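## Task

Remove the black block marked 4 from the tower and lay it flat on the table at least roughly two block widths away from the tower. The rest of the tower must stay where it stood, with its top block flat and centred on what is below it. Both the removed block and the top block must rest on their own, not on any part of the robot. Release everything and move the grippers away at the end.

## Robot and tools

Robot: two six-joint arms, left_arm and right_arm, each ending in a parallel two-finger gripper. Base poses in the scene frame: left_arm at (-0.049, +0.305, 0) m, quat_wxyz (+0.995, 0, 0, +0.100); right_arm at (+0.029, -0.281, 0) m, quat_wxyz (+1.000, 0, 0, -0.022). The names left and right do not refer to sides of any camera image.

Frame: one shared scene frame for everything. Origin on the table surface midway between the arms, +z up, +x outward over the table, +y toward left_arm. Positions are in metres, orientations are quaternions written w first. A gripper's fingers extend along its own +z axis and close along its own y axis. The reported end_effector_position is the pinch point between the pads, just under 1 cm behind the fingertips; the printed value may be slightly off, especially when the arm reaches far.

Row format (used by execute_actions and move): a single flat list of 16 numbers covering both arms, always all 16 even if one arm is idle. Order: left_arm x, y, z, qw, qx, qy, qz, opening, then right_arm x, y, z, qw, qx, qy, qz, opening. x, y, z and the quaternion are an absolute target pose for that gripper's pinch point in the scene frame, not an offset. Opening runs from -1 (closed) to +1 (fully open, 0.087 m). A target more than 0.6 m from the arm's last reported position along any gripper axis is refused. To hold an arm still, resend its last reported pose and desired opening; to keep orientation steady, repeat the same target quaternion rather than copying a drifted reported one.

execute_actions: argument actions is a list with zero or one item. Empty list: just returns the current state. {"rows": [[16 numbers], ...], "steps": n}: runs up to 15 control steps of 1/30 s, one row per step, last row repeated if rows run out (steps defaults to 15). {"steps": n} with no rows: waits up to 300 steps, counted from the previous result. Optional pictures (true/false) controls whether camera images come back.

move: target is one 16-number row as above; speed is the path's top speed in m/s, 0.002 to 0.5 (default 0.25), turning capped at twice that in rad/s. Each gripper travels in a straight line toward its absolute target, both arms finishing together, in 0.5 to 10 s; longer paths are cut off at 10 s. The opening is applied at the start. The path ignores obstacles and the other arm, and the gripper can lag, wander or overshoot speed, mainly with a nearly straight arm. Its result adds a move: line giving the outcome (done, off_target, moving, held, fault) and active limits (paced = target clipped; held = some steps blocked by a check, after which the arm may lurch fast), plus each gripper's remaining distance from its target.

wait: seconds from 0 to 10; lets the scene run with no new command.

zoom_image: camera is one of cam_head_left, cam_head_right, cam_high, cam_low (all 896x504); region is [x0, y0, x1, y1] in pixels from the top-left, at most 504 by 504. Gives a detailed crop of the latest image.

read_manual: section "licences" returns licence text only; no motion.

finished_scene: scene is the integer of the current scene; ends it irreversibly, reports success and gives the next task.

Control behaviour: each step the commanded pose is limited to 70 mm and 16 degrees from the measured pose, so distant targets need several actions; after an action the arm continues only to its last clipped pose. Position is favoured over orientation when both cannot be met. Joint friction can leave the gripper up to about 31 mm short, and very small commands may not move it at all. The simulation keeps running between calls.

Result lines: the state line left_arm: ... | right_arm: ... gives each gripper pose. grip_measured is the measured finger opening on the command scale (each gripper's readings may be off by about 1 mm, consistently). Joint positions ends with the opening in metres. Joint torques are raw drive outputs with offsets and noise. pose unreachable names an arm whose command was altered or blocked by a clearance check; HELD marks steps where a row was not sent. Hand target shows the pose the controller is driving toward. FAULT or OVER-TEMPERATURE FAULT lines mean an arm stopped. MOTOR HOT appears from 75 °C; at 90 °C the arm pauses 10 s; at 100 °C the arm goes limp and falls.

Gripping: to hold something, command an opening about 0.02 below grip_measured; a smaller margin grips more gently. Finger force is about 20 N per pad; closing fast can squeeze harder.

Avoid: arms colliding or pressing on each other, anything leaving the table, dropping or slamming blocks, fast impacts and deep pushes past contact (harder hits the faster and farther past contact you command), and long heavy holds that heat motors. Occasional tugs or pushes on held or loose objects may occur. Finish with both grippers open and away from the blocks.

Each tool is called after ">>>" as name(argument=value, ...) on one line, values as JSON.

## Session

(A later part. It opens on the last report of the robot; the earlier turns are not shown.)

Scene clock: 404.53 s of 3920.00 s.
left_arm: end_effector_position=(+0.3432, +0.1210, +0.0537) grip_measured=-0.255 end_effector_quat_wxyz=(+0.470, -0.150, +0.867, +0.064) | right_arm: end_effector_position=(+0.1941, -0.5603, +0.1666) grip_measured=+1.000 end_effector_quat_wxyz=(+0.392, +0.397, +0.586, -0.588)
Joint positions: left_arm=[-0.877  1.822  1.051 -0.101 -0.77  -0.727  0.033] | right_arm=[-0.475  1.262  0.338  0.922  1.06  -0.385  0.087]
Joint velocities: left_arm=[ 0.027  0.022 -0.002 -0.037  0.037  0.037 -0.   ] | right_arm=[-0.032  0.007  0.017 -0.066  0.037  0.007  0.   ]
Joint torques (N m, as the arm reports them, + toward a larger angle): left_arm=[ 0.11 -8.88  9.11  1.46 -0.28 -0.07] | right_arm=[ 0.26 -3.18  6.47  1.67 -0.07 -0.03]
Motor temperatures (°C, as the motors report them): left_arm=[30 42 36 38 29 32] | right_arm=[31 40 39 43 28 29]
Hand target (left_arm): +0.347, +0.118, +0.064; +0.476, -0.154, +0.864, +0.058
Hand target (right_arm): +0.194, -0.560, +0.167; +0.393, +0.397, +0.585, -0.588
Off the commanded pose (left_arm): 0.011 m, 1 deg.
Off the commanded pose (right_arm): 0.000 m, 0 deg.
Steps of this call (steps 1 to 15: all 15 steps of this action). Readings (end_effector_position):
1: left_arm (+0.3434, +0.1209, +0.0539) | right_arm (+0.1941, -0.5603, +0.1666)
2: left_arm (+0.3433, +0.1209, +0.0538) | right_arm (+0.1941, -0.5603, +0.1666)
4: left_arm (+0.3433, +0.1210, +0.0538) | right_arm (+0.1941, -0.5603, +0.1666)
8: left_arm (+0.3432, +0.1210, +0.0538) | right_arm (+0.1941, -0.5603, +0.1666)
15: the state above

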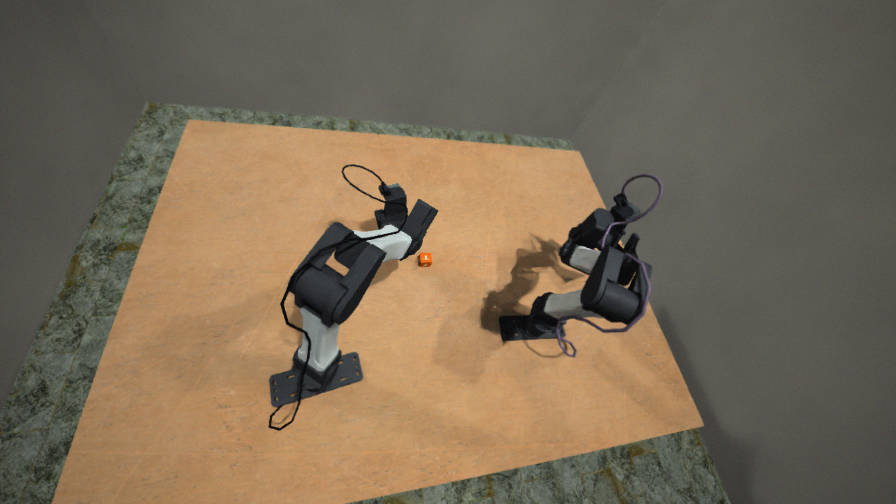

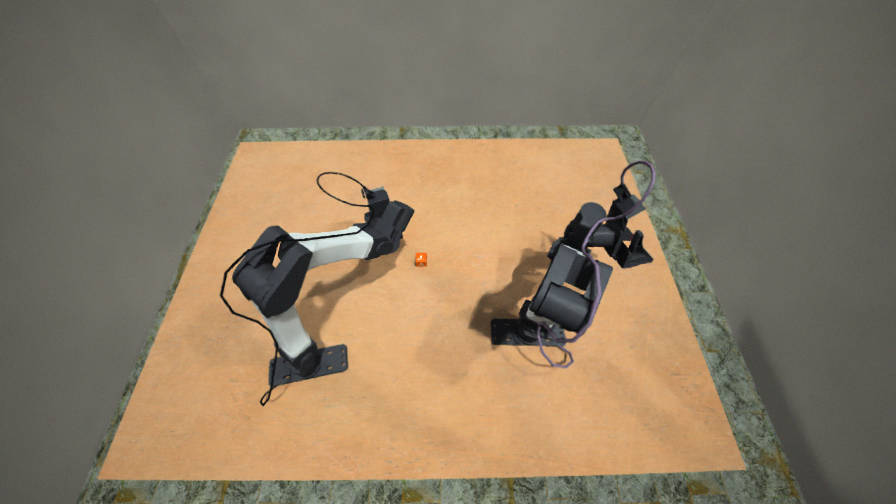

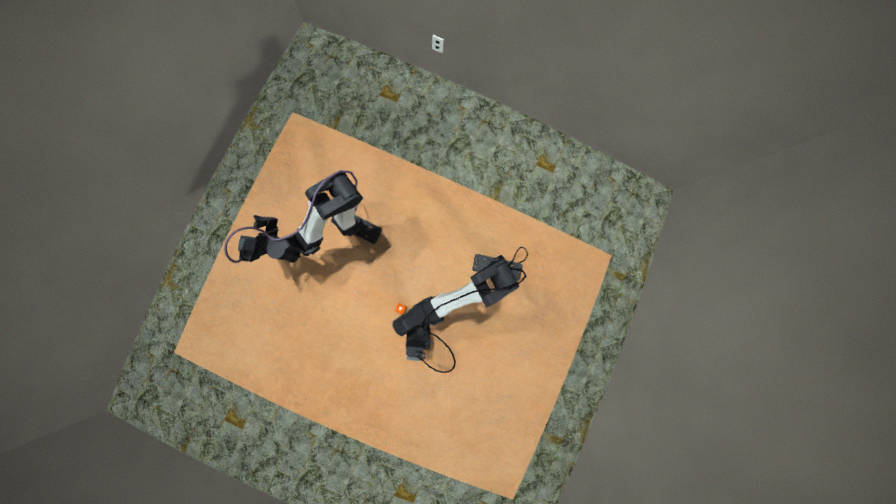

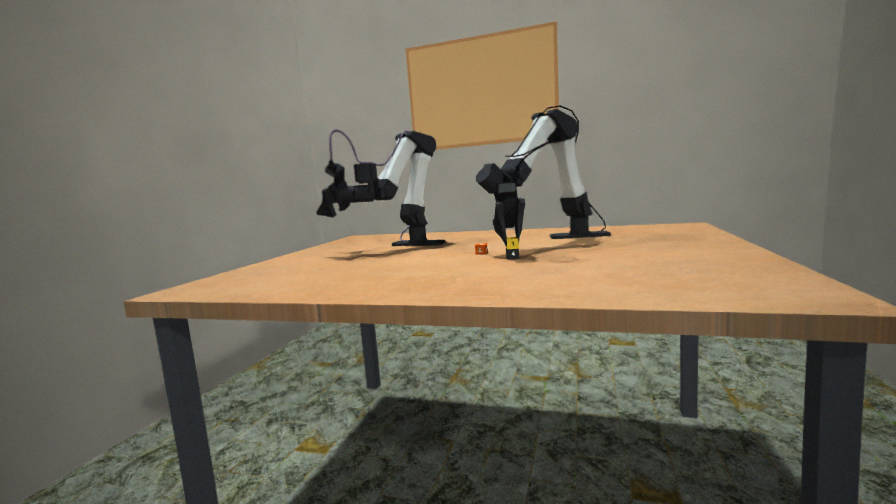

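>>> execute_actions(actions=[{"rows": [[0.347,0.1178,0.0643,0.476,-0.154,0.864,0.058,-0.3,0.1942,-0.5604,0.167,0.393,0.397,0.585,-0.588,1],[0.347,0.1178,0.0653,0.476,-0.154,0.864,0.058,-0.3,0.1942,-0.5604,0.167,0.393,0.397,0.585,-0.588,1],[0.347,0.1178,0.0668,0.476,-0.154,0.864,0.058,-0.3,0.1942,-0.5604,0.167,0.393,0.397,0.585,-0.588,1],[0.347,0.1178,0.0687,0.476,-0.154,0.864,0.058,-0.3,0.1942,-0.5604,0.167,0.393,0.397,0.585,-0.588,1],[0.347,0.1178,0.071,0.476,-0.154,0.864,0.058,-0.3,0.1942,-0.5604,0.167,0.393,0.397,0.585,-0.588,1],[0.347,0.1178,0.0735,0.476,-0.154,0.864,0.058,-0.3,0.1942,-0.5604,0.167,0.393,0.397,0.585,-0.588,1],[0.347,0.1178,0.0762,0.476,-0.154,0.864,0.058,-0.3,0.1942,-0.5604,0.167,0.393,0.397,0.585,-0.588,1],[0.347,0.1178,0.079,0.476,-0.154,0.864,0.058,-0.3,0.1942,-0.5604,0.167,0.393,0.397,0.585,-0.588,1],[0.347,0.1178,0.0818,0.476,-0.154,0.864,0.058,-0.3,0.1942,-0.5604,0.167,0.393,0.397,0.585,-0.588,1],[0.3468,0.1176,0.0845,0.476,-0.1536,0.8641,0.0578,-0.3,0.1942,-0.5604,0.167,0.393,0.397,0.585,-0.588,1],[0.3462,0.1169,0.087,0.4759,-0.1526,0.8643,0.0574,-0.3,0.1942,-0.5604,0.167,0.393,0.397,0.585,-0.588,1],[0.3452,0.1157,0.0893,0.4758,-0.1509,0.8647,0.0567,-0.3,0.1942,-0.5604,0.167,0.393,0.397,0.585,-0.588,1],[0.3438,0.1142,0.0912,0.4756,-0.1486,0.8652,0.0557,-0.3,0.1942,-0.5604,0.167,0.393,0.397,0.585,-0.588,1],[0.3421,0.1123,0.0927,0.4754,-0.1457,0.8658,0.0545,-0.3,0.1942,-0.5604,0.167,0.393,0.397,0.585,-0.588,1],[0.3401,0.11,0.0937,0.4752,-0.1423,0.8665,0.0531,-0.3,0.1942,-0.5604,0.167,0.393,0.397,0.585,-0.588,1]], "steps": 15}], pictures=false)

>>> execute_actions(actions=[{"rows": [[0.3378,0.1074,0.094,0.4749,-0.1384,0.8673,0.0514,-0.3,0.1942,-0.5604,0.167,0.393,0.397,0.585,-0.588,1],[0.3352,0.1045,0.094,0.4746,-0.1341,0.8682,0.0496,-0.3,0.1942,-0.5604,0.167,0.393,0.397,0.585,-0.588,1],[0.3324,0.1013,0.094,0.4742,-0.1293,0.8691,0.0476,-0.3,0.1942,-0.5604,0.167,0.393,0.397,0.585,-0.588,1],[0.3294,0.0979,0.094,0.4739,-0.1242,0.8701,0.0454,-0.3,0.1942,-0.5604,0.167,0.393,0.397,0.585,-0.588,1],[0.3262,0.0942,0.094,0.4735,-0.1188,0.8711,0.0431,-0.3,0.1942,-0.5604,0.167,0.393,0.397,0.585,-0.588,1],[0.3228,0.0904,0.094,0.4731,-0.113,0.8721,0.0407,-0.3,0.1942,-0.5604,0.167,0.393,0.397,0.585,-0.588,1],[0.3193,0.0864,0.094,0.4726,-0.1071,0.8732,0.0382,-0.3,0.1942,-0.5604,0.167,0.393,0.397,0.585,-0.588,1],[0.3156,0.0823,0.094,0.4722,-0.1009,0.8742,0.0355,-0.3,0.1942,-0.5604,0.167,0.393,0.397,0.585,-0.588,1],[0.3119,0.078,0.094,0.4717,-0.0946,0.8752,0.0329,-0.3,0.1942,-0.5604,0.167,0.393,0.397,0.585,-0.588,1],[0.3081,0.0737,0.094,0.4713,-0.0881,0.8762,0.0301,-0.3,0.1942,-0.5604,0.167,0.393,0.397,0.585,-0.588,1],[0.3042,0.0693,0.094,0.4708,-0.0816,0.8771,0.0274,-0.3,0.1942,-0.5604,0.167,0.393,0.397,0.585,-0.588,1],[0.3003,0.065,0.094,0.4704,-0.075,0.878,0.0246,-0.3,0.1942,-0.5604,0.167,0.393,0.397,0.585,-0.588,1],[0.2964,0.0606,0.094,0.4699,-0.0684,0.8788,0.0218,-0.3,0.1942,-0.5604,0.167,0.393,0.397,0.585,-0.588,1],[0.2925,0.0562,0.094,0.4694,-0.0619,0.8796,0.0191,-0.3,0.1942,-0.5604,0.167,0.393,0.397,0.585,-0.588,1],[0.2887,0.0519,0.094,0.469,-0.0554,0.8804,0.0163,-0.3,0.1942,-0.5604,0.167,0.393,0.397,0.585,-0.588,1]], "steps": 15}], pictures=false)

>>> execute_actions(actions=[{"rows": [[0.285,0.0476,0.0939,0.4685,-0.0491,0.8811,0.0137,-0.3,0.1942,-0.5604,0.167,0.393,0.397,0.585,-0.588,1],[0.2813,0.0435,0.0936,0.4681,-0.0429,0.8817,0.011,-0.3,0.1942,-0.5604,0.167,0.393,0.397,0.585,-0.588,1],[0.2778,0.0395,0.0932,0.4676,-0.037,0.8822,0.0085,-0.3,0.1942,-0.5604,0.167,0.393,0.397,0.585,-0.588,1],[0.2744,0.0357,0.0926,0.4672,-0.0312,0.8827,0.0061,-0.3,0.1942,-0.5604,0.167,0.393,0.397,0.585,-0.588,1],[0.2712,0.032,0.0918,0.4668,-0.0258,0.8832,0.0038,-0.3,0.1942,-0.5604,0.167,0.393,0.397,0.585,-0.588,1],[0.2682,0.0286,0.0909,0.4665,-0.0207,0.8836,0.0016,-0.3,0.1942,-0.5604,0.167,0.393,0.397,0.585,-0.588,1],[0.2654,0.0254,0.0899,0.4661,-0.0159,0.8839,-0.0004,-0.3,0.1942,-0.5604,0.167,0.393,0.397,0.585,-0.588,1],[0.2628,0.0225,0.0887,0.4658,-0.0116,0.8842,-0.0022,-0.3,0.1942,-0.5604,0.167,0.393,0.397,0.585,-0.588,1],[0.2605,0.0199,0.0874,0.4655,-0.0077,0.8844,-0.0039,-0.3,0.1942,-0.5604,0.167,0.393,0.397,0.585,-0.588,1],[0.2585,0.0176,0.086,0.4653,-0.0043,0.8846,-0.0053,-0.3,0.1942,-0.5604,0.167,0.393,0.397,0.585,-0.588,1],[0.2568,0.0157,0.0845,0.4651,-0.0014,0.8847,-0.0065,-0.3,0.1942,-0.5604,0.167,0.393,0.397,0.585,-0.588,1],[0.2554,0.0142,0.0829,0.4649,0.0009,0.8849,-0.0075,-0.3,0.1942,-0.5604,0.167,0.393,0.397,0.585,-0.588,1],[0.2544,0.013,0.0812,0.4648,0.0026,0.8849,-0.0082,-0.3,0.1942,-0.5604,0.167,0.393,0.397,0.585,-0.588,1],[0.2538,0.0123,0.0795,0.4647,0.0036,0.885,-0.0086,-0.3,0.1942,-0.5604,0.167,0.393,0.397,0.585,-0.588,1],[0.2536,0.0121,0.0777,0.4647,0.004,0.885,-0.0088,-0.3,0.1942,-0.5604,0.167,0.393,0.397,0.585,-0.588,1]], "steps": 15}], pictures=false)

>>> execute_actions(actions=[{"rows": [[0.2536,0.0121,0.0758,0.4647,0.004,0.885,-0.0088,-0.3,0.1942,-0.5604,0.167,0.393,0.397,0.585,-0.588,1],[0.2536,0.0121,0.0739,0.4647,0.004,0.885,-0.0088,-0.3,0.1942,-0.5604,0.167,0.393,0.397,0.585,-0.588,1],[0.2536,0.0121,0.072,0.4647,0.004,0.885,-0.0088,-0.3,0.1942,-0.5604,0.167,0.393,0.397,0.585,-0.588,1],[0.2536,0.0121,0.07,0.4647,0.004,0.885,-0.0088,-0.3,0.1942,-0.5604,0.167,0.393,0.397,0.585,-0.588,1],[0.2536,0.0121,0.068,0.4647,0.004,0.885,-0.0088,-0.3,0.1942,-0.5604,0.167,0.393,0.397,0.585,-0.588,1],[0.2536,0.0121,0.066,0.4647,0.004,0.885,-0.0088,-0.3,0.1942,-0.5604,0.167,0.393,0.397,0.585,-0.588,1],[0.2536,0.0121,0.064,0.4647,0.004,0.885,-0.0088,-0.3,0.1942,-0.5604,0.167,0.393,0.397,0.585,-0.588,1],[0.2536,0.0121,0.062,0.4647,0.004,0.885,-0.0088,-0.3,0.1942,-0.5604,0.167,0.393,0.397,0.585,-0.588,1],[0.2536,0.0121,0.06,0.4647,0.004,0.885,-0.0088,-0.3,0.1942,-0.5604,0.167,0.393,0.397,0.585,-0.588,1],[0.2536,0.0121,0.0581,0.4647,0.004,0.885,-0.0088,-0.3,0.1942,-0.5604,0.167,0.393,0.397,0.585,-0.588,1],[0.2536,0.0121,0.0562,0.4647,0.004,0.885,-0.0088,-0.3,0.1942,-0.5604,0.167,0.393,0.397,0.585,-0.588,1],[0.2536,0.0121,0.0543,0.4647,0.004,0.885,-0.0088,-0.3,0.1942,-0.5604,0.167,0.393,0.397,0.585,-0.588,1],[0.2536,0.0121,0.0525,0.4647,0.004,0.885,-0.0088,-0.3,0.1942,-0.5604,0.167,0.393,0.397,0.585,-0.588,1],[0.2536,0.0121,0.0508,0.4647,0.004,0.885,-0.0088,-0.3,0.1942,-0.5604,0.167,0.393,0.397,0.585,-0.588,1],[0.2536,0.0121,0.0491,0.4647,0.004,0.885,-0.0088,-0.3,0.1942,-0.5604,0.167,0.393,0.397,0.585,-0.588,1]], "steps": 15}], pictures=false)

>>> execute_actions(actions=[{"rows": [[0.2536,0.0121,0.0475,0.4647,0.004,0.885,-0.0088,-0.3,0.1942,-0.5604,0.167,0.393,0.397,0.585,-0.588,1],[0.2536,0.0121,0.046,0.4647,0.004,0.885,-0.0088,-0.3,0.1942,-0.5604,0.167,0.393,0.397,0.585,-0.588,1],[0.2536,0.0121,0.0446,0.4647,0.004,0.885,-0.0088,-0.3,0.1942,-0.5604,0.167,0.393,0.397,0.585,-0.588,1],[0.2536,0.0121,0.0433,0.4647,0.004,0.885,-0.0088,-0.3,0.1942,-0.5604,0.167,0.393,0.397,0.585,-0.588,1],[0.2536,0.0121,0.0421,0.4647,0.004,0.885,-0.0088,-0.3,0.1942,-0.5604,0.167,0.393,0.397,0.585,-0.588,1],[0.2536,0.0121,0.0411,0.4647,0.004,0.885,-0.0088,-0.3,0.1942,-0.5604,0.167,0.393,0.397,0.585,-0.588,1],[0.2536,0.0121,0.0402,0.4647,0.004,0.885,-0.0088,-0.3,0.1942,-0.5604,0.167,0.393,0.397,0.585,-0.588,1],[0.2536,0.0121,0.0394,0.4647,0.004,0.885,-0.0088,-0.3,0.1942,-0.5604,0.167,0.393,0.397,0.585,-0.588,1],[0.2536,0.0121,0.0388,0.4647,0.004,0.885,-0.0088,-0.3,0.1942,-0.5604,0.167,0.393,0.397,0.585,-0.588,1],[0.2536,0.0121,0.0384,0.4647,0.004,0.885,-0.0088,-0.3,0.1942,-0.5604,0.167,0.393,0.397,0.585,-0.588,1],[0.2536,0.0121,0.0381,0.4647,0.004,0.885,-0.0088,-0.3,0.1942,-0.5604,0.167,0.393,0.397,0.585,-0.588,1],[0.2536,0.0121,0.038,0.4647,0.004,0.885,-0.0088,-0.3,0.1942,-0.5604,0.167,0.393,0.397,0.585,-0.588,1]], "steps": 15}])

>>> zoom_image(camera="cam_low", region=[440, 190, 530, 260])

Scene clock: 525.03 s of 3920.00 s.
left_arm: end_effector_position=(+0.3450, +0.1182, +0.0815) grip_measured=-0.255 end_effector_quat_wxyz=(+0.476, -0.152, +0.864, +0.058) | right_arm: end_effector_position=(+0.1941, -0.5603, +0.1666) grip_measured=+1.000 end_effector_quat_wxyz=(+0.392, +0.397, +0.586, -0.588)
Joint positions: left_arm=[-0.88   1.774  1.104 -0.184 -0.77  -0.727  0.033] | right_arm=[-0.475  1.262  0.338  0.922  1.06  -0.385  0.087]
Joint velocities: left_arm=[-0.071 -0.154  0.085 -0.198  0.037  0.051 -0.   ] | right_arm=[-0.017 -0.012 -0.007  0.022 -0.007  0.007  0.   ]
Joint torques (N m, as the arm reports them, + toward a larger angle): left_arm=[-1.24 -8.76  9.18  1.45 -0.23 -0.02] | right_arm=[ 0.27 -3.17  6.48  1.66 -0.07 -0.04]
Motor temperatures (°C, as the motors report them): left_arm=[30 49 43 37 30 32] | right_arm=[31 38 41 44 28 29]
Hand target (left_arm): +0.340, +0.110, +0.094; +0.476, -0.142, +0.866, +0.052
Hand target (right_arm): +0.194, -0.560, +0.167; +0.393, +0.397, +0.585, -0.588
Off the commanded pose (left_arm): 0.015 m, 1 deg.
Off the commanded pose (right_arm): 0.000 m, 0 deg.
Steps of this call (steps 1 to 90: nothing new was sent; then 117.00 s passed at rest; steps 91 to 105: all 15 steps of this action). Readings (end_effector_position):
91: left_arm (+0.3432, +0.1210, +0.0537) | right_arm (+0.1941, -0.5603, +0.1666)
92: left_arm (+0.3432, +0.1210, +0.0537) | right_arm (+0.1941, -0.5603, +0.1666)
94: left_arm (+0.3429, +0.1212, +0.0535) | right_arm (+0.1941, -0.5603, +0.1666)
98: left_arm (+0.3429, +0.1212, +0.0586) | right_arm (+0.1941, -0.5603, +0.1666)
105: the state above

Scene clock: 525.53 s of 3920.00 s.
left_arm: end_effector_position=(+0.3008, +0.0605, +0.0915) grip_measured=-0.255 end_effector_quat_wxyz=(+0.475, -0.074, +0.877, +0.022) | right_arm: end_effector_position=(+0.1941, -0.5603, +0.1666) grip_measured=+1.000 end_effector_quat_wxyz=(+0.392, +0.397, +0.586, -0.588)
Joint positions: left_arm=[-1.053  1.732  1.107 -0.244 -0.77  -0.727  0.033] | right_arm=[-0.475  1.262  0.338  0.922  1.06  -0.385  0.087]
Joint velocities: left_arm=[-0.422 -0.051  0.007 -0.11  -0.007  0.022 -0.001] | right_arm=[ 0.007 -0.007  0.002  0.051 -0.022 -0.037  0.   ]
Joint torques (N m, as the arm reports them, + toward a larger angle): left_arm=[-0.55 -8.92  7.13  1.49 -0.18 -0.08] | right_arm=[ 0.27 -3.21  6.44  1.67 -0.08 -0.03]
Motor temperatures (°C, as the motors report them): left_arm=[30 49 43 37 29 32] | right_arm=[31 38 41 44 28 29]
Hand target (left_arm): +0.288, +0.053, +0.094; +0.469, -0.056, +0.881, +0.015
Hand target (right_arm): +0.194, -0.560, +0.167; +0.393, +0.397, +0.585, -0.588
Off the commanded pose (left_arm): 0.015 m, 2 deg.
Off the commanded pose (right_arm): 0.000 m, 0 deg.
Steps of this call (steps 1 to 15: all 15 steps of this action). Readings (end_effector_position):
1: left_arm (+0.3438, +0.1168, +0.0836) | right_arm (+0.1941, -0.5603, +0.1666)
2: left_arm (+0.3422, +0.1148, +0.0848) | right_arm (+0.1941, -0.5603, +0.1666)
4: left_arm (+0.3374, +0.1091, +0.0857) | right_arm (+0.1941, -0.5603, +0.1666)
8: left_arm (+0.3254, +0.0931, +0.0866) | right_arm (+0.1941, -0.5603, +0.1666)
15: the state above

Scene clock: 526.03 s of 3920.00 s.
left_arm: end_effector_position=(+0.2593, +0.0124, +0.0907) grip_measured=-0.255 end_effector_quat_wxyz=(+0.472, -0.006, +0.882, -0.011) | right_arm: end_effector_position=(+0.1941, -0.5603, +0.1666) grip_measured=+1.000 end_effector_quat_wxyz=(+0.392, +0.397, +0.586, -0.588)
Joint positions: left_arm=[-1.202  1.731  1.107 -0.254 -0.766 -0.727  0.033] | right_arm=[-0.475  1.262  0.338  0.922  1.06  -0.385  0.087]
Joint velocities: left_arm=[-0.081 -0.012 -0.002  0.007 -0.022  0.022  0.   ] | right_arm=[-0.017 -0.012 -0.017 -0.066 -0.066 -0.022  0.   ]
Joint torques (N m, as the arm reports them, + toward a larger angle): left_arm=[-0.43 -6.82  4.96  1.83 -0.16 -0.06] | right_arm=[ 0.26 -3.24  6.47  1.67 -0.07 -0.03]
Motor temperatures (°C, as the motors report them): left_arm=[30 49 43 37 29 32] | right_arm=[31 38 41 44 28 29]
Hand target (left_arm): +0.253, +0.013, +0.078; +0.464, +0.004, +0.886, -0.009
Hand target (right_arm): +0.194, -0.560, +0.167; +0.393, +0.397, +0.585, -0.588
Off the commanded pose (left_arm): 0.014 m, 2 deg.
Off the commanded pose (right_arm): 0.000 m, 0 deg.
Steps of this call (steps 1 to 15: all 15 steps of this action). Readings (end_effector_position):
1: left_arm (+0.2970, +0.0559, +0.0916) | right_arm (+0.1941, -0.5603, +0.1666)
2: left_arm (+0.2933, +0.0514, +0.0917) | right_arm (+0.1941, -0.5603, +0.1666)
4: left_arm (+0.2860, +0.0431, +0.0911) | right_arm (+0.1941, -0.5603, +0.1666)
8: left_arm (+0.2729, +0.0282, +0.0906) | right_arm (+0.1941, -0.5603, +0.1666)
15: the state above

Scene clock: 526.53 s of 3920.00 s.
left_arm: end_effector_position=(+0.2575, +0.0135, +0.0645) grip_measured=-0.255 end_effector_quat_wxyz=(+0.470, -0.004, +0.883, -0.008) | right_arm: end_effector_position=(+0.1941, -0.5603, +0.1666) grip_measured=+1.000 end_effector_quat_wxyz=(+0.392, +0.397, +0.586, -0.588)
Joint positions: left_arm=[-1.204  1.771  1.045 -0.161 -0.766 -0.727  0.033] | right_arm=[-0.475  1.262  0.338  0.922  1.06  -0.385  0.087]
Joint velocities: left_arm=[-0.017  0.11  -0.1    0.168  0.007  0.037 -0.   ] | right_arm=[ 0.027 -0.002  0.002 -0.037 -0.066 -0.007  0.   ]
Joint torques (N m, as the arm reports them, + toward a larger angle): left_arm=[-0.29 -6.31  5.13  1.7  -0.18 -0.06] | right_arm=[ 0.24 -3.21  6.48  1.67 -0.07 -0.04]
Motor temperatures (°C, as the motors report them): left_arm=[30 49 43 37 29 32] | right_arm=[31 38 41 44 28 29]
Hand target (left_arm): +0.253, +0.012, +0.050; +0.464, +0.004, +0.886, -0.008
Hand target (right_arm): +0.194, -0.560, +0.167; +0.393, +0.397, +0.585, -0.588
Off the commanded pose (left_arm): 0.016 m, 1 deg.
Off the commanded pose (right_arm): 0.000 m, 0 deg.
Steps of this call (steps 1 to 15: all 15 steps of this action). Readings (end_effector_position):
1: left_arm (+0.2590, +0.0113, +0.0911) | right_arm (+0.1941, -0.5603, +0.1666)
2: left_arm (+0.2592, +0.0107, +0.0912) | right_arm (+0.1941, -0.5603, +0.1666)
4: left_arm (+0.2592, +0.0107, +0.0897) | right_arm (+0.1941, -0.5603, +0.1666)
8: left_arm (+0.2582, +0.0124, +0.0820) | right_arm (+0.1941, -0.5603, +0.1666)
15: the state above

Scene clock: 527.03 s of 3920.00 s.
left_arm: end_effector_position=(+0.2598, +0.0100, +0.0537) grip_measured=-0.255 end_effector_quat_wxyz=(+0.475, -0.008, +0.880, -0.016) | right_arm: end_effector_position=(+0.1941, -0.5603, +0.1666) grip_measured=+1.000 end_effector_quat_wxyz=(+0.392, +0.397, +0.586, -0.588)
Joint positions: left_arm=[-1.204  1.798  1.019 -0.088 -0.767 -0.727  0.033] | right_arm=[-0.475  1.262  0.338  0.922  1.06  -0.385  0.087]
Joint velocities: left_arm=[-0.012 -0.012 -0.007  0.007 -0.022 -0.037  0.001] | right_arm=[ 0.002  0.007  0.007 -0.037 -0.066 -0.095  0.   ]
Joint torques (N m, as the arm reports them, + toward a larger angle): left_arm=[-0.26 -6.38  5.    1.73 -0.17 -0.05] | right_arm=[ 0.26 -3.21  6.46  1.68 -0.07 -0.03]
Motor temperatures (°C, as the motors report them): left_arm=[30 49 43 37 29 32] | right_arm=[31 38 41 44 28 29]
Hand target (left_arm): +0.253, +0.012, +0.038; +0.465, +0.004, +0.885, -0.009
Hand target (right_arm): +0.194, -0.560, +0.167; +0.393, +0.397, +0.585, -0.588
Off the commanded pose (left_arm): 0.017 m, 2 deg.
Off the commanded pose (right_arm): 0.000 m, 0 deg.
Steps of this call (steps 1 to 15: all 15 steps of this action). Readings (end_effector_position):
1: left_arm (+0.2574, +0.0135, +0.0627) | right_arm (+0.1941, -0.5603, +0.1666)
2: left_arm (+0.2575, +0.0134, +0.0611) | right_arm (+0.1941, -0.5603, +0.1666)
4: left_arm (+0.2577, +0.0131, +0.0583) | right_arm (+0.1941, -0.5603, +0.1666)
8: left_arm (+0.2582, +0.0123, +0.0541) | right_arm (+0.1941, -0.5603, +0.1666)
15: the state above

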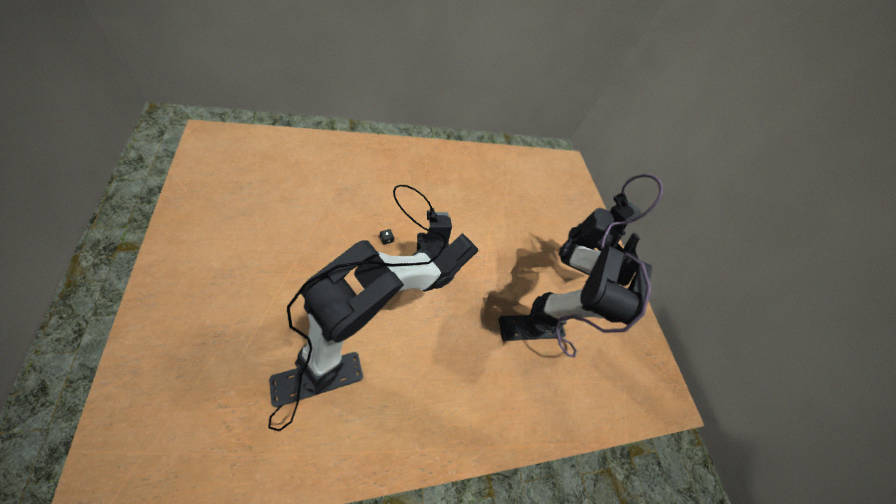

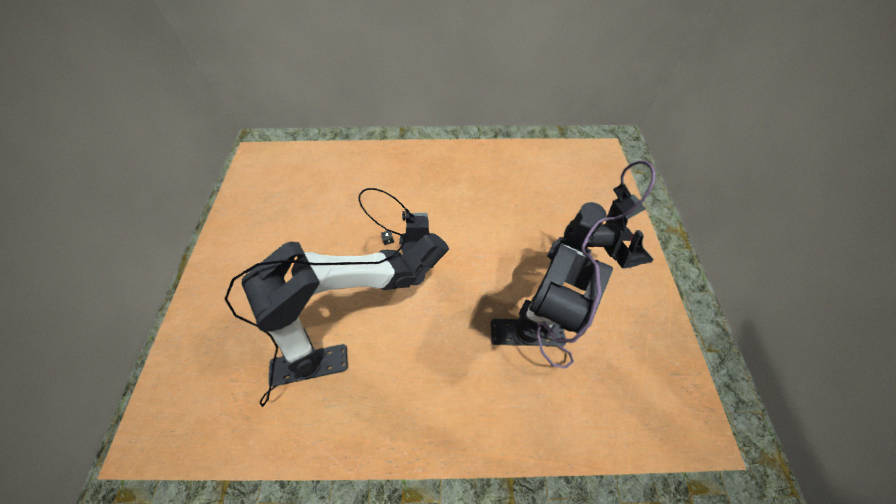

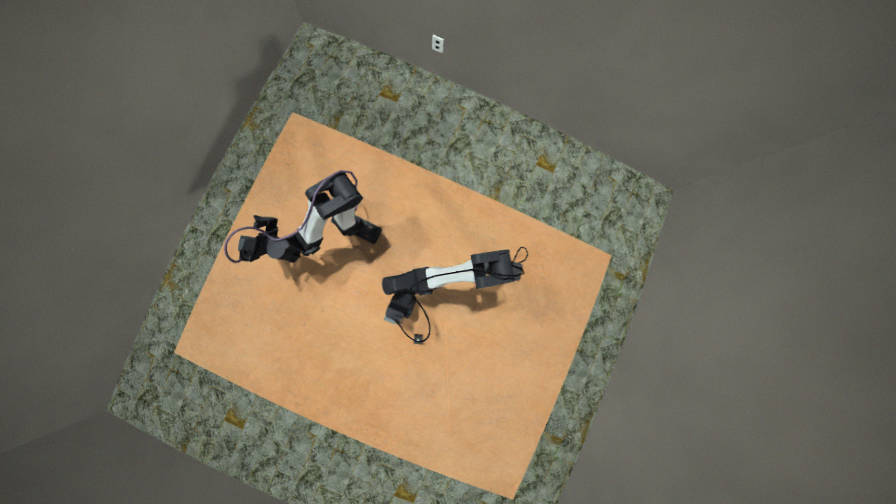

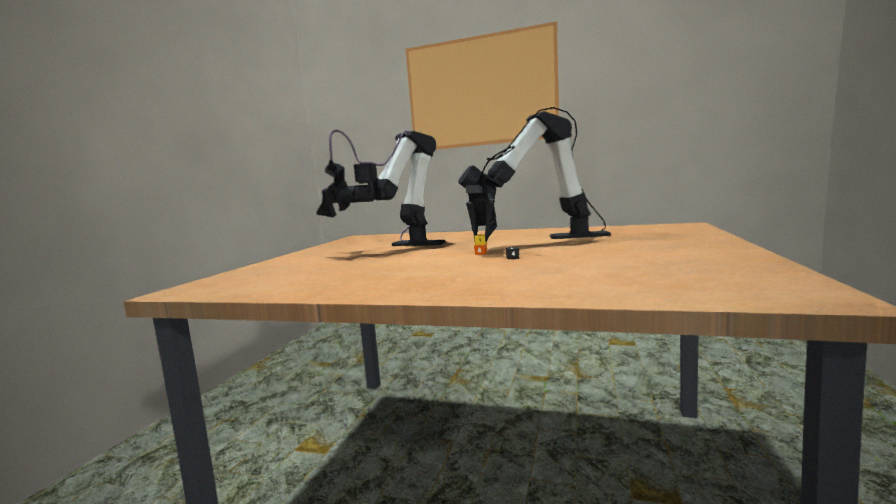

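Region (440, 190, 530, 260) of cam_low's 896x504 image, scaled by 5.600, with more detail than that image has.

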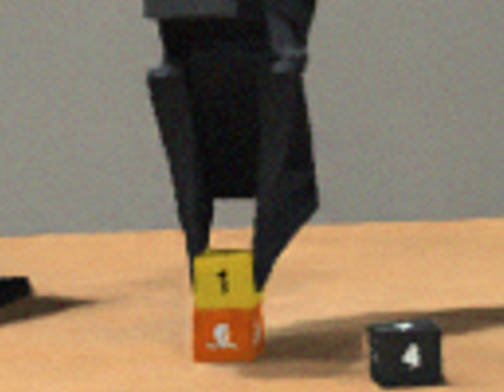

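>>> execute_actions(actions=[{"rows": [[0.2598,0.01,0.0537,0.475,-0.008,0.88,-0.016,-0.30,0.1942,-0.5604,0.167,0.393,0.397,0.585,-0.588,1],[0.2598,0.01,0.0537,0.475,-0.008,0.88,-0.016,-0.26,0.1942,-0.5604,0.167,0.393,0.397,0.585,-0.588,1],[0.2598,0.01,0.0537,0.475,-0.008,0.88,-0.016,-0.22,0.1942,-0.5604,0.167,0.393,0.397,0.585,-0.588,1],[0.2598,0.01,0.0537,0.475,-0.008,0.88,-0.016,-0.15,0.1942,-0.5604,0.167,0.393,0.397,0.585,-0.588,1],[0.2598,0.01,0.0537,0.475,-0.008,0.88,-0.016,-0.05,0.1942,-0.5604,0.167,0.393,0.397,0.585,-0.588,1]], "steps": 5}], pictures=false)

>>> move(target=[0.15, 0.04, 0.16, 0.475, -0.008, 0.88, -0.016, 0.6, 0.1942, -0.5604, 0.167, 0.393, 0.397, 0.585, -0.588, 1.0], speed=0.25)

>>> zoom_image(camera="cam_low", region=[440, 190, 530, 260])

>>> zoom_image(camera="cam_high", region=[360, 280, 450, 350])

Scene clock: 547.73 s of 3920.00 s.
left_arm: end_effector_position=(+0.2602, +0.0094, +0.0538) grip_measured=-0.092 end_effector_quat_wxyz=(+0.475, -0.008, +0.880, -0.017) | right_arm: end_effector_position=(+0.1941, -0.5603, +0.1666) grip_measured=+1.000 end_effector_quat_wxyz=(+0.392, +0.397, +0.586, -0.588)
Joint positions: left_arm=[-1.204  1.798  1.018 -0.083 -0.767 -0.727  0.04 ] | right_arm=[-0.475  1.262  0.338  0.922  1.06  -0.385  0.087]
Joint velocities: left_arm=[-0.007  0.022 -0.007 -0.037 -0.007 -0.051  0.074] | right_arm=[ 0.012 -0.017 -0.007 -0.007  0.051 -0.007  0.   ]
Joint torques (N m, as the arm reports them, + toward a larger angle): left_arm=[ 0.22 -7.89  7.19  1.57 -0.29 -0.07] | right_arm=[ 0.27 -3.21  6.49  1.67 -0.08 -0.04]
Motor temperatures (°C, as the motors report them): left_arm=[30 47 41 38 29 32] | right_arm=[31 38 41 44 28 29]
Hand target (left_arm): +0.260, +0.010, +0.054; +0.475, -0.008, +0.880, -0.016
Hand target (right_arm): +0.194, -0.560, +0.167; +0.393, +0.397, +0.585, -0.588
Off the commanded pose (left_arm): 0.001 m, 0 deg.
Off the commanded pose (right_arm): 0.000 m, 0 deg.
Steps of this call (steps 1 to 90: nothing new was sent; then 17.53 s passed at rest; steps 91 to 95: all 5 steps of this action). Readings (end_effector_position):
91: left_arm (+0.2602, +0.0094, +0.0538) | right_arm (+0.1941, -0.5603, +0.1666)
92: left_arm (+0.2602, +0.0094, +0.0538) | right_arm (+0.1941, -0.5603, +0.1666)
94: left_arm (+0.2602, +0.0094, +0.0538) | right_arm (+0.1941, -0.5603, +0.1666)
95: the state above

Scene clock: 549.43 s of 3920.00 s.
left_arm: end_effector_position=(+0.1503, +0.0454, +0.1559) grip_measured=+0.600 end_effector_quat_wxyz=(+0.472, -0.007, +0.882, -0.016) | right_arm: end_effector_position=(+0.1941, -0.5603, +0.1666) grip_measured=+1.000 end_effector_quat_wxyz=(+0.392, +0.397, +0.586, -0.588)
Joint positions: left_arm=[-1.481  1.429  1.109 -0.814 -0.913 -1.081  0.07 ] | right_arm=[-0.475  1.262  0.338  0.922  1.06  -0.385  0.087]
Joint velocities: left_arm=[-0.007 -0.017  0.022 -0.051  0.007 -0.007 -0.001] | right_arm=[-0.022 -0.002  0.017  0.022 -0.007 -0.007  0.   ]
Joint torques (N m, as the arm reports them, + toward a larger angle): left_arm=[-0.51 -4.27  9.84  1.04 -0.51 -0.11] | right_arm=[ 0.23 -3.24  6.48  1.67 -0.08 -0.03]
Motor temperatures (°C, as the motors report them): left_arm=[30 47 41 38 29 32] | right_arm=[31 38 41 44 28 29]
Hand target (left_arm): +0.150, +0.041, +0.160; +0.475, -0.008, +0.880, -0.018
Hand target (right_arm): +0.194, -0.560, +0.167; +0.393, +0.397, +0.585, -0.588
Off the commanded pose (left_arm): 0.007 m, 0 deg.
Off the commanded pose (right_arm): 0.000 m, 0 deg.
move: done

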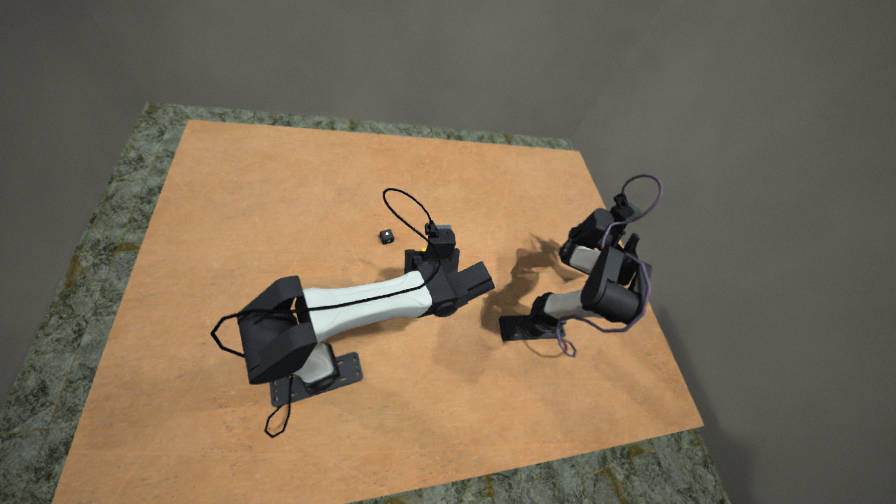

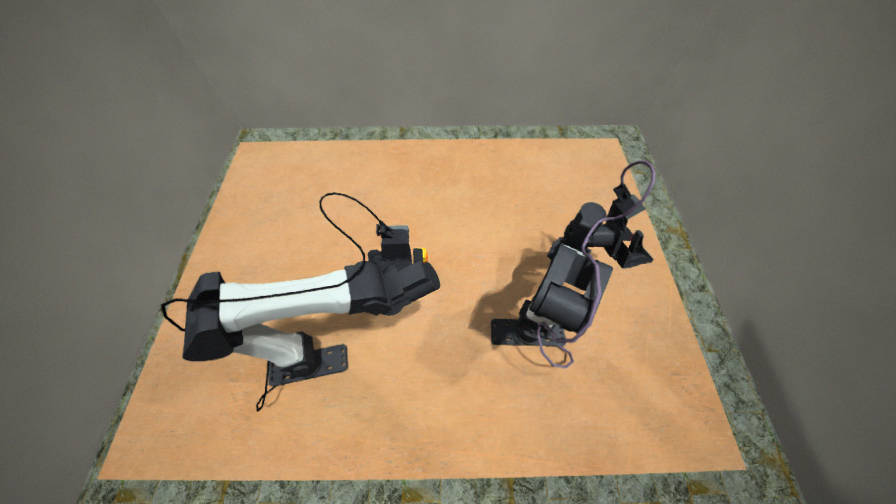

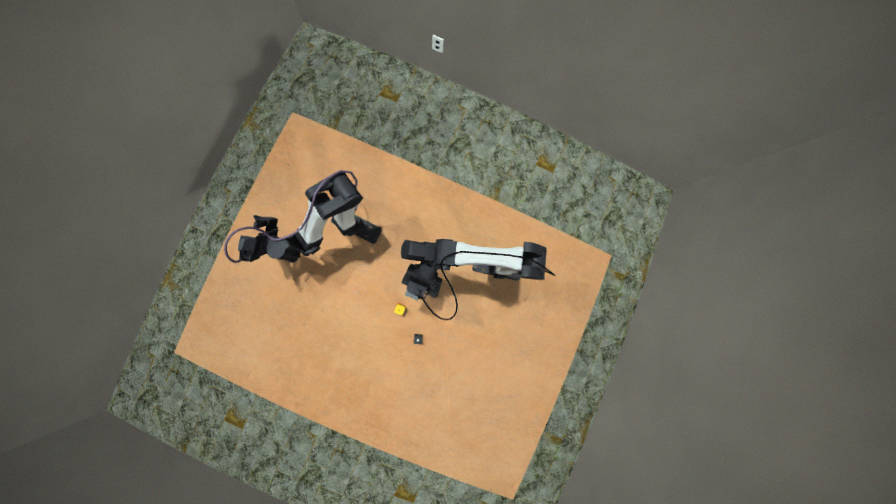

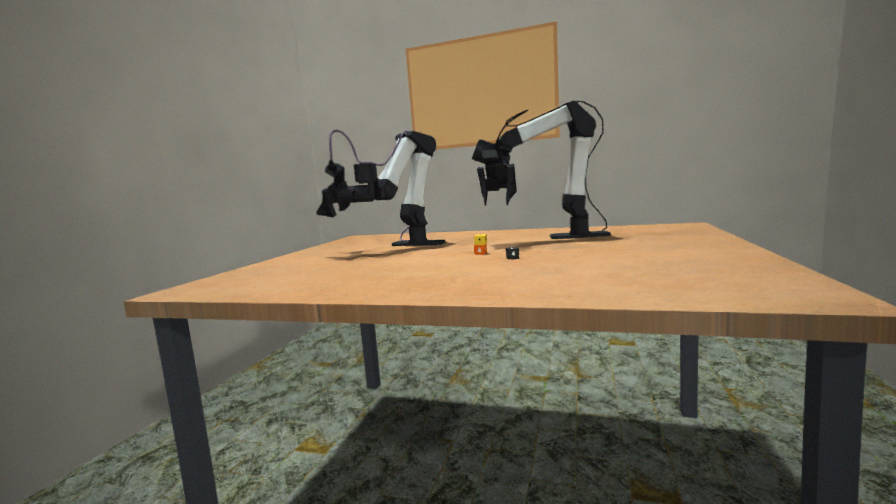

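Region (440, 190, 530, 260) of cam_low's 896x504 image, scaled by 5.600, with more detail than that image has.

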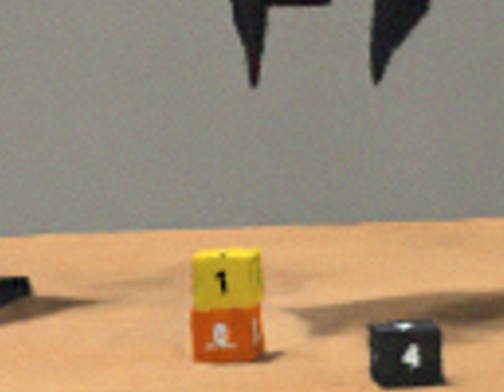

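Region (360, 280, 450, 350) of cam_high's 896x504 image, scaled by 5.600, with more detail than that image has.

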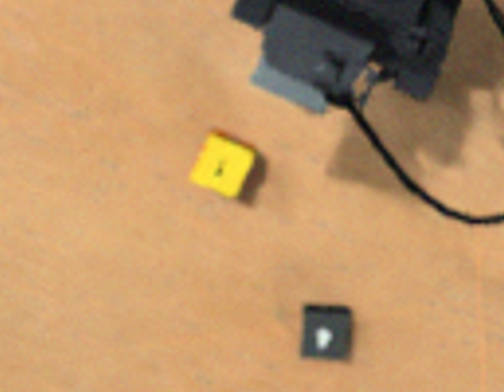

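>>> finished_scene(scene=1)

The scene is finished: the task was done.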